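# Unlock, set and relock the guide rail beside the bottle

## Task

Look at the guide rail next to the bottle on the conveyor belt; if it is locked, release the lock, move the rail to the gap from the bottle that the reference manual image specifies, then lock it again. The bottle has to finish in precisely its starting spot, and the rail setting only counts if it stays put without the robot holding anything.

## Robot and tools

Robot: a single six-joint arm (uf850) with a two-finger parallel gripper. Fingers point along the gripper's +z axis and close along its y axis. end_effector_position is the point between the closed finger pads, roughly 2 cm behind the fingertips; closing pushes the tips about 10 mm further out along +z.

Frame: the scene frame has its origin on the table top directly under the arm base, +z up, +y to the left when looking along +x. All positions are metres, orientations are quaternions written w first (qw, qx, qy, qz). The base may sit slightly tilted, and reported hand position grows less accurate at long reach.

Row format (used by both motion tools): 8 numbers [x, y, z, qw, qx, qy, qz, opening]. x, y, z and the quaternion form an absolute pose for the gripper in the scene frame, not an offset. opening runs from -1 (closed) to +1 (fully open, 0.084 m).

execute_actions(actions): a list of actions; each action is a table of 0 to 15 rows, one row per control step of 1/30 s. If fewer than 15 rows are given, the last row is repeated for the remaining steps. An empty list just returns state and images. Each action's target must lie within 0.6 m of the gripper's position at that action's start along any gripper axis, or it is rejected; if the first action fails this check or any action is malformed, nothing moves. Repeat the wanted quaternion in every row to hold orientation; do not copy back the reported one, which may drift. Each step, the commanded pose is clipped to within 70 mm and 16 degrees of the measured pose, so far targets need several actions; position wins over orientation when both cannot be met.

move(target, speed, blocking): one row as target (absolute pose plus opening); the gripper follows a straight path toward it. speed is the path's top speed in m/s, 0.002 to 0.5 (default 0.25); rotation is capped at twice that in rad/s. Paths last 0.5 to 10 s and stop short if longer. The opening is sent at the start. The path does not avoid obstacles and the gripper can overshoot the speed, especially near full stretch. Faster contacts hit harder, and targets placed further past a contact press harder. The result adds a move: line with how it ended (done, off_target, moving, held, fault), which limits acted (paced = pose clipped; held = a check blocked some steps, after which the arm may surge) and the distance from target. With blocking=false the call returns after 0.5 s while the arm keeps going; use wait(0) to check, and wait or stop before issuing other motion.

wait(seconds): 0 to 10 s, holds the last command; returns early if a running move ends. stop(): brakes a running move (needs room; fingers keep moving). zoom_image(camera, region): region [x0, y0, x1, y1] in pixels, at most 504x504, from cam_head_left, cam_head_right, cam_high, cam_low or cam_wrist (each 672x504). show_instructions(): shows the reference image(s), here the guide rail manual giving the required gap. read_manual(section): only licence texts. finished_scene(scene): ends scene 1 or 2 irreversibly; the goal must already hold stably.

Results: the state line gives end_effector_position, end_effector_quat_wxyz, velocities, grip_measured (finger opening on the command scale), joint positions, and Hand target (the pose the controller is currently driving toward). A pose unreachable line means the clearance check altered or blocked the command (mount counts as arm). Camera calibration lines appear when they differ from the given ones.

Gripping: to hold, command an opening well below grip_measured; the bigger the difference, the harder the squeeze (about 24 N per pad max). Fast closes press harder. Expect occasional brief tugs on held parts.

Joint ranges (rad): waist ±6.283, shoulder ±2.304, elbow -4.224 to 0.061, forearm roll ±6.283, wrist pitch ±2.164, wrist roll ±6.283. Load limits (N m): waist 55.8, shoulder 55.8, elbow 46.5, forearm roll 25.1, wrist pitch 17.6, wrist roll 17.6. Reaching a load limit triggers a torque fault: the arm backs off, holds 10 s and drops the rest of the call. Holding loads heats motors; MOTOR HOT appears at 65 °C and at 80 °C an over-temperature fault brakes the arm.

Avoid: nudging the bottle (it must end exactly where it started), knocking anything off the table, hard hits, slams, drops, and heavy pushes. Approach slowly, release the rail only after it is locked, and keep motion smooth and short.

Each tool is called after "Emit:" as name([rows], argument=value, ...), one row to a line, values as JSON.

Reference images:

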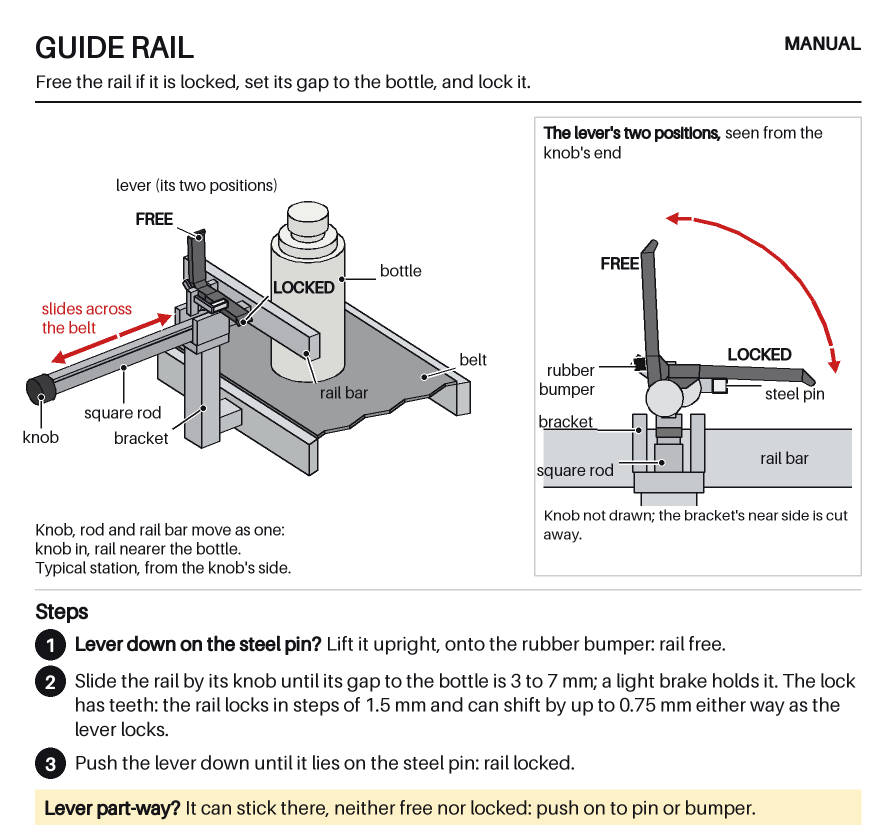

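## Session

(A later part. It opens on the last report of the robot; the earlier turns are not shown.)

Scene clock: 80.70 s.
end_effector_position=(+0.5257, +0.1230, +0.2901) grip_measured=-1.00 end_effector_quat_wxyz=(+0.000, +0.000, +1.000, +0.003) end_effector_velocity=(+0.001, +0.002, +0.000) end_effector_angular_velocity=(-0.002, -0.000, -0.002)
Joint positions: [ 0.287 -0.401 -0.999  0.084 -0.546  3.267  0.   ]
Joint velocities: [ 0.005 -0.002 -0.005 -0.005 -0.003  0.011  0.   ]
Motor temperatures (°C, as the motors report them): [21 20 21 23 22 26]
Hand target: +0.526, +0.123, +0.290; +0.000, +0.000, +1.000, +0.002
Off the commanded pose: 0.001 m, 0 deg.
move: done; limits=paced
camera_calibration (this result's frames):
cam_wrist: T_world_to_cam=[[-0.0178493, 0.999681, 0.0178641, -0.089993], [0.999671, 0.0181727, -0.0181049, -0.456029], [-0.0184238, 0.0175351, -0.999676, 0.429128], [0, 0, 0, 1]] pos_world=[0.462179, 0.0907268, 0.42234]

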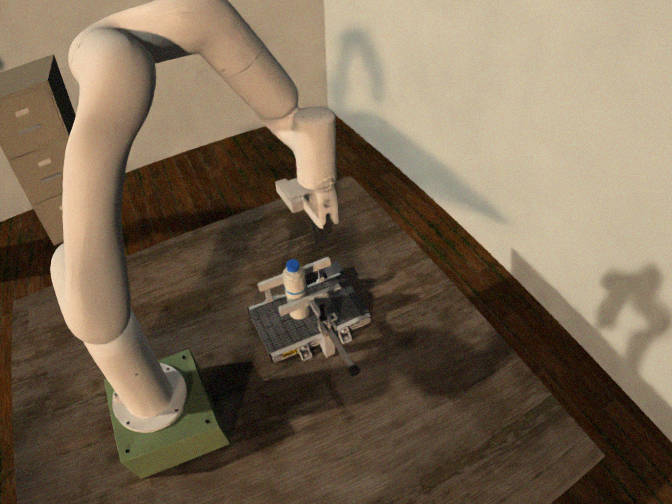

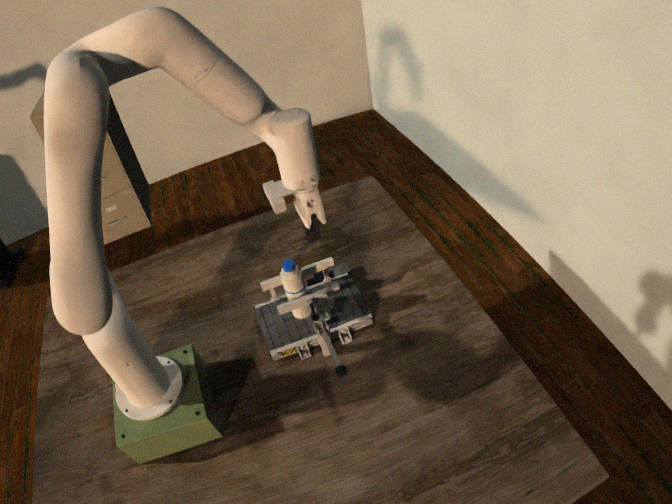

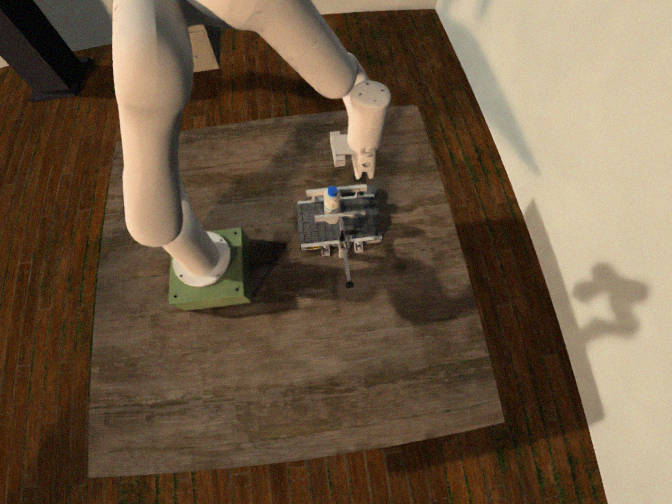

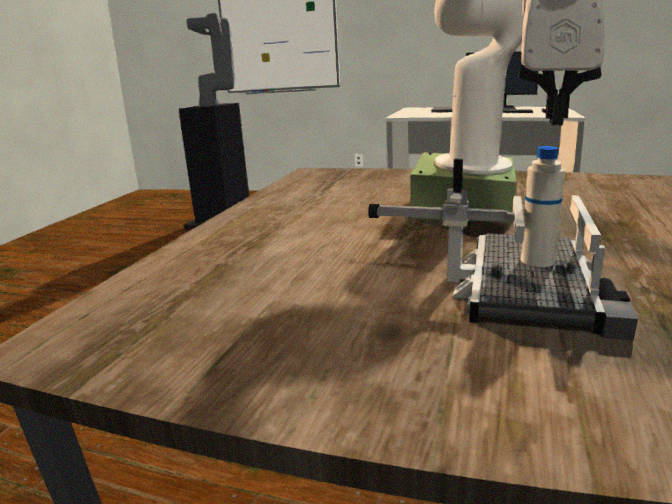

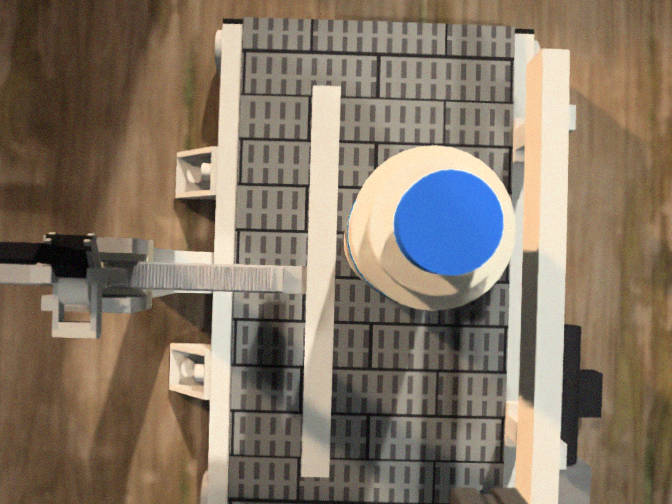

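Emit:
move(target=[0.425,-0.011,0.27,0,0,1,0,-1], speed=0.35)

Emit:
execute_actions([
  [[0.425,-0.011,0.207,0,0,1,0,-1]],
  [[0.44,-0.011,0.207,0,0,1,0,-1]],
  [[0.455,-0.011,0.207,0,0,1,0,-1]],
  [[0.472,-0.011,0.205,0,0,1,0,-1]],
  [[0.49,-0.011,0.198,0,0,1,0,-1]],
  [[0.5,-0.011,0.187,0,0,1,0,-1]],
  [[0.503,-0.011,0.178,0,0,1,0,-1]],
])

Emit:
zoom_image(camera="cam_low", region=[400,140,560,250])

Scene clock: 89.23 s.
end_effector_position=(+0.4250, -0.0112, +0.2697) grip_measured=-1.00 end_effector_quat_wxyz=(+0.000, -0.000, +1.000, -0.001) end_effector_velocity=(-0.001, -0.002, +0.000) end_effector_angular_velocity=(+0.005, -0.001, -0.000)
Joint positions: [ 0.016 -0.228 -0.675  0.122 -0.408  2.956  0.   ]
Joint velocities: [-0.008  0.003  0.003  0.013  0.    -0.019  0.   ]
Motor temperatures (°C, as the motors report them): [21 20 21 23 22 26]
Hand target: +0.425, -0.011, +0.270; +0.000, +0.000, +1.000, -0.001
Off the commanded pose: 0.000 m, 0 deg.
move: done
camera_calibration (this result's frames):
cam_wrist: T_world_to_cam=[[-0.0180698, 0.99979, 0.00965638, 0.0450468], [0.999671, 0.0182418, -0.0180345, -0.353301], [-0.0182069, 0.00932732, -0.999791, 0.409101], [0, 0, 0, 1]] pos_world=[0.361447, -0.0424083, 0.402209]

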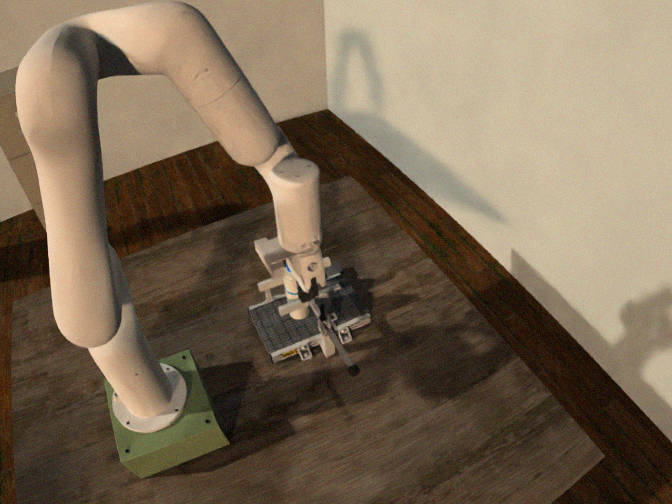

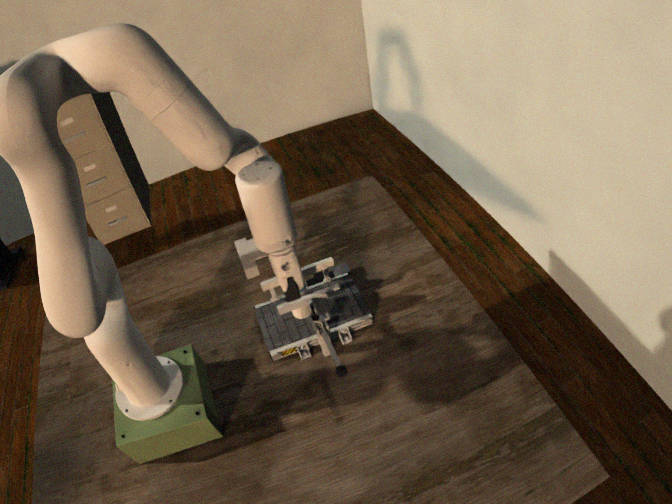

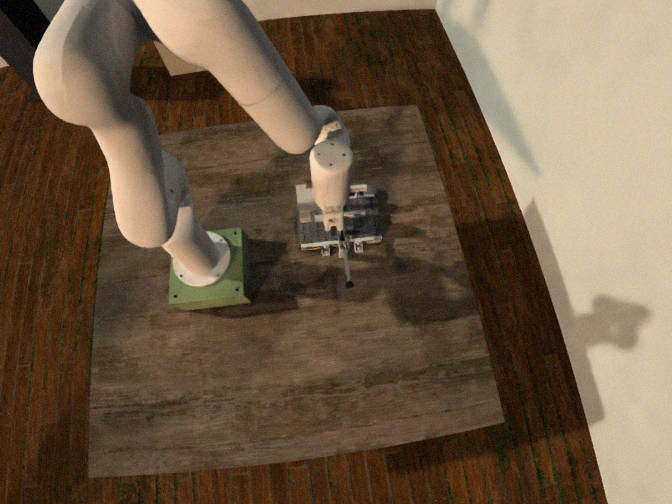

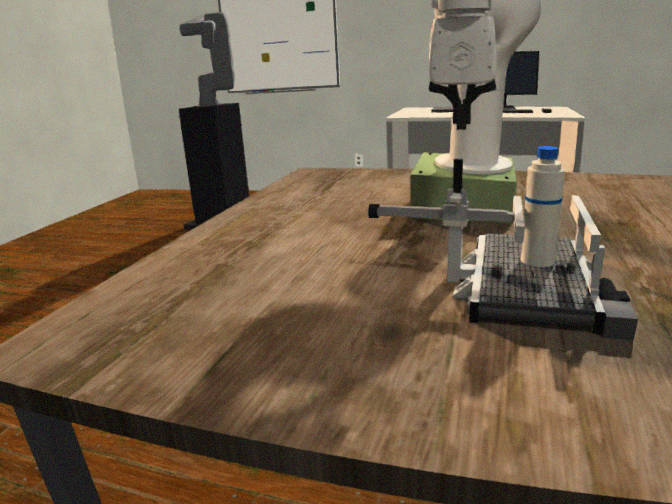

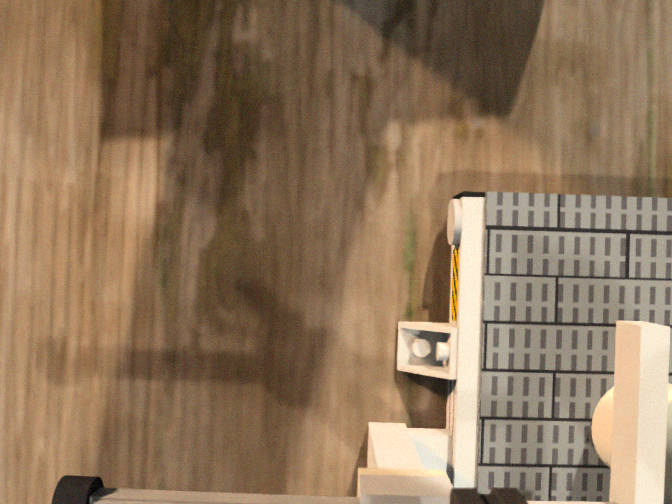

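Scene clock: 92.73 s.
end_effector_position=(+0.5034, -0.0111, +0.1782) grip_measured=-1.00 end_effector_quat_wxyz=(+0.001, +0.000, +1.000, -0.000) end_effector_velocity=(-0.002, +0.001, -0.003) end_effector_angular_velocity=(+0.000, +0.005, +0.002)
Joint positions: [ 0.036 -0.571 -0.897  0.177 -0.288  2.918  0.   ]
Joint velocities: [ 0.001 -0.006  0.001  0.001  0.002 -0.002  0.   ]
Motor temperatures (°C, as the motors report them): [21 20 21 23 22 26]
Hand target: +0.503, -0.011, +0.178; -0.000, +0.000, +1.000, -0.000
Off the commanded pose: 0.000 m, 0 deg.
camera_calibration (this result's frames):
cam_wrist: T_world_to_cam=[[-0.0180721, 0.999761, 0.0123137, 0.0467533], [0.999685, 0.0182828, -0.0172212, -0.433442], [-0.0174422, 0.0119986, -0.999776, 0.318721], [0, 0, 0, 1]] pos_world=[0.439709, -0.0426418, 0.31061]

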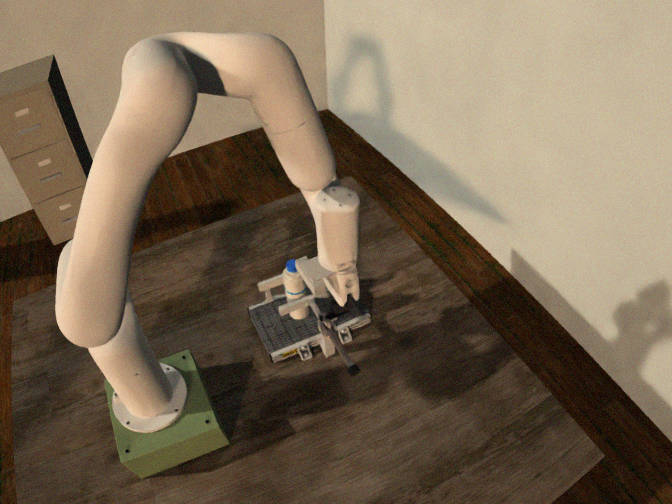

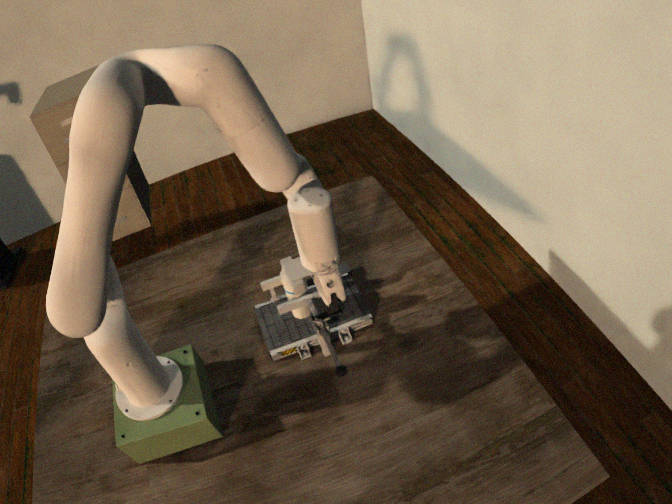

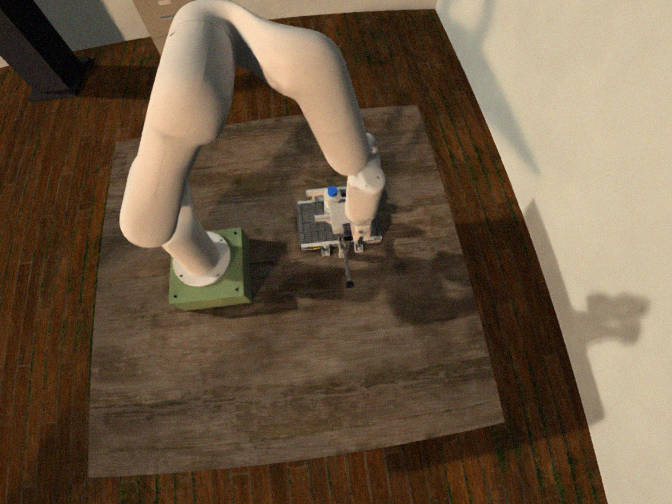

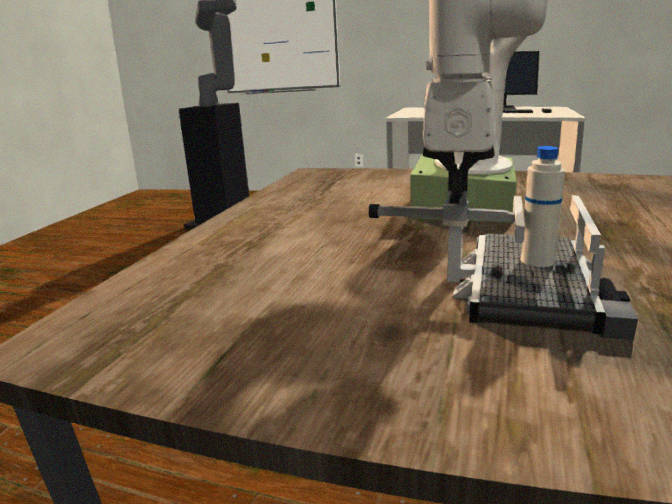

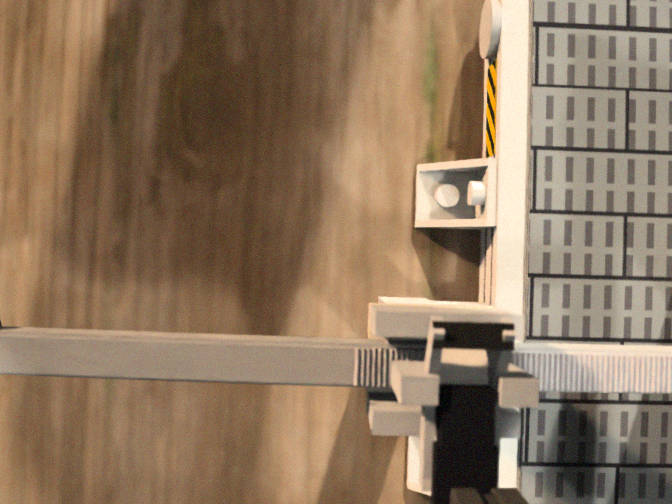

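Region (400, 140, 560, 250) of cam_low's 672x504 image, scaled by 3.150, with more detail than that image has; it fills the top 346 rows of this view, and the rest is white.

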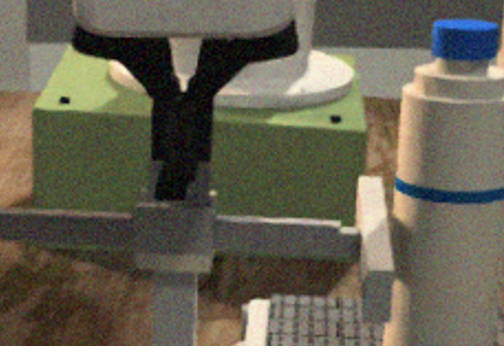

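Emit:
move(target=[0.505,-0.011,0.168,0,0,1,0,-1], speed=0.02)

Emit:
move(target=[0.505,-0.011,0.22,0,0,1,0,-1])

Emit:
zoom_image(camera="cam_low", region=[400,140,560,250])

Scene clock: 106.80 s.
end_effector_position=(+0.5213, -0.0101, +0.2008) grip_measured=-1.00 end_effector_quat_wxyz=(+0.027, -0.001, +1.000, -0.000) end_effector_velocity=(-0.000, -0.000, -0.000) end_effector_angular_velocity=(-0.000, +0.000, +0.001)
Joint positions: [ 0.037 -0.531 -0.907  0.185 -0.286  2.911  0.   ]
Joint velocities: [-0.    -0.     0.    -0.001  0.     0.     0.   ]
Motor temperatures (°C, as the motors report them): [21 20 21 23 22 26]
Hand target: +0.521, -0.010, +0.201; +0.027, -0.001, +1.000, -0.000
Off the commanded pose: 0.037 m, 3 deg.
TORQUE FAULT: the external load on joint 2 (shoulder) reached its load limit, and the arm stopped for 10 seconds. That time counts as 20 of the actions that you can send in this scene. The arm's remaining commands of this call were not run. Joint 2 (shoulder) moved back by up to 3 degrees. The arm holds there, with its grip as last carried out, and accepts commands again: back off and push less far. The arm stops again, at the same cost, whenever a joint's load reaches its limit.
move: fault
camera_calibration (this result's frames):
cam_wrist: T_world_to_cam=[[-0.0215808, 0.999712, 0.0105334, 0.0480003], [0.999166, 0.0212014, 0.0348932, -0.461145], [0.0346598, 0.0112776, -0.999336, 0.314357], [0, 0, 0, 1]] pos_world=[0.450901, -0.0417548, 0.329733]

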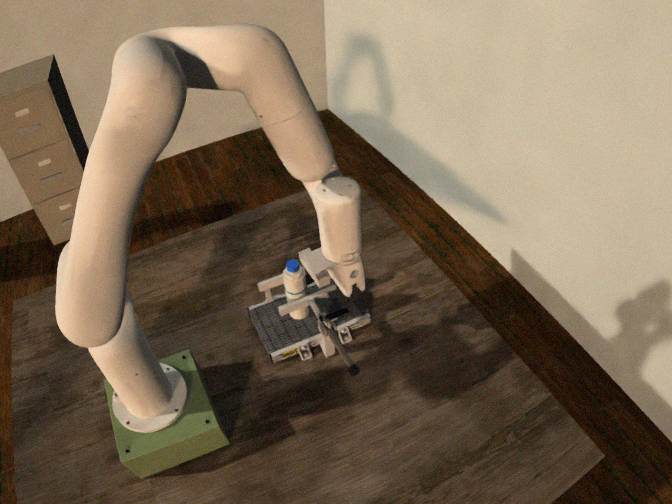

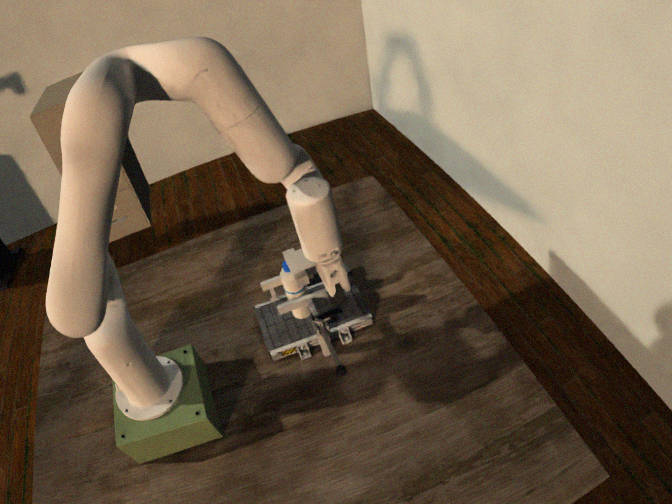

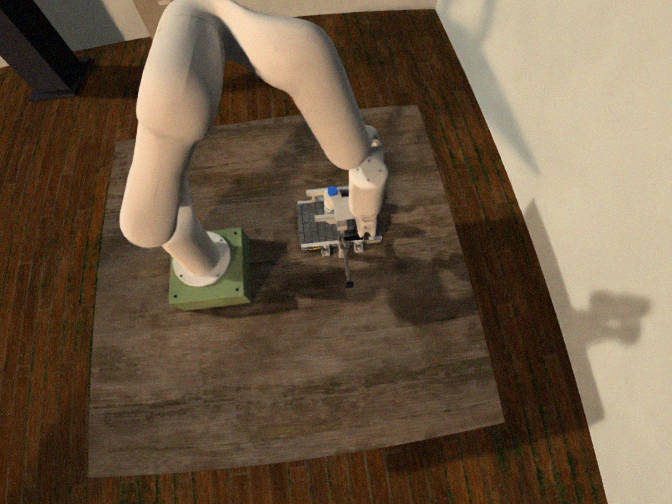

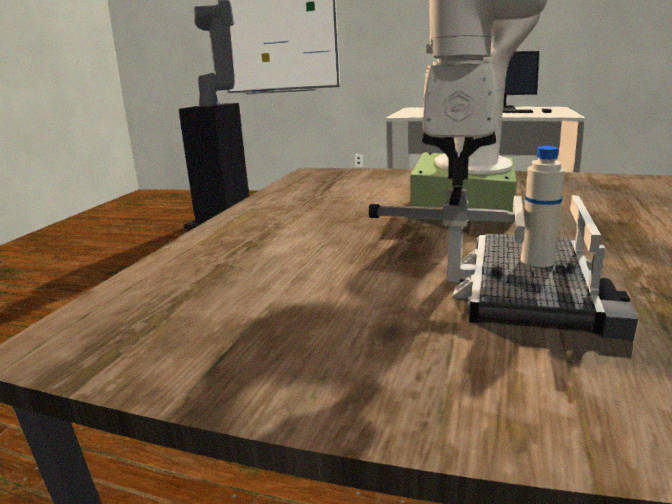

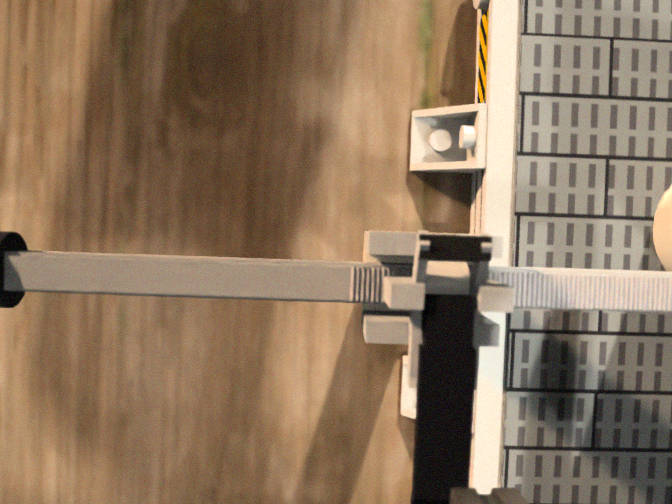

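not run: a fault stop came before this call.

Region (400, 140, 560, 250) of cam_low's 672x504 image, scaled by 3.150, with more detail than that image has; it fills the top 346 rows of this view, and the rest is white.

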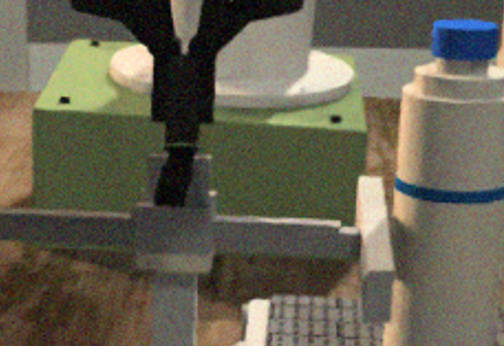

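Locked, though pushed too hard.

Emit:
finished_scene(scene=1)

The scene is finished: the task was done.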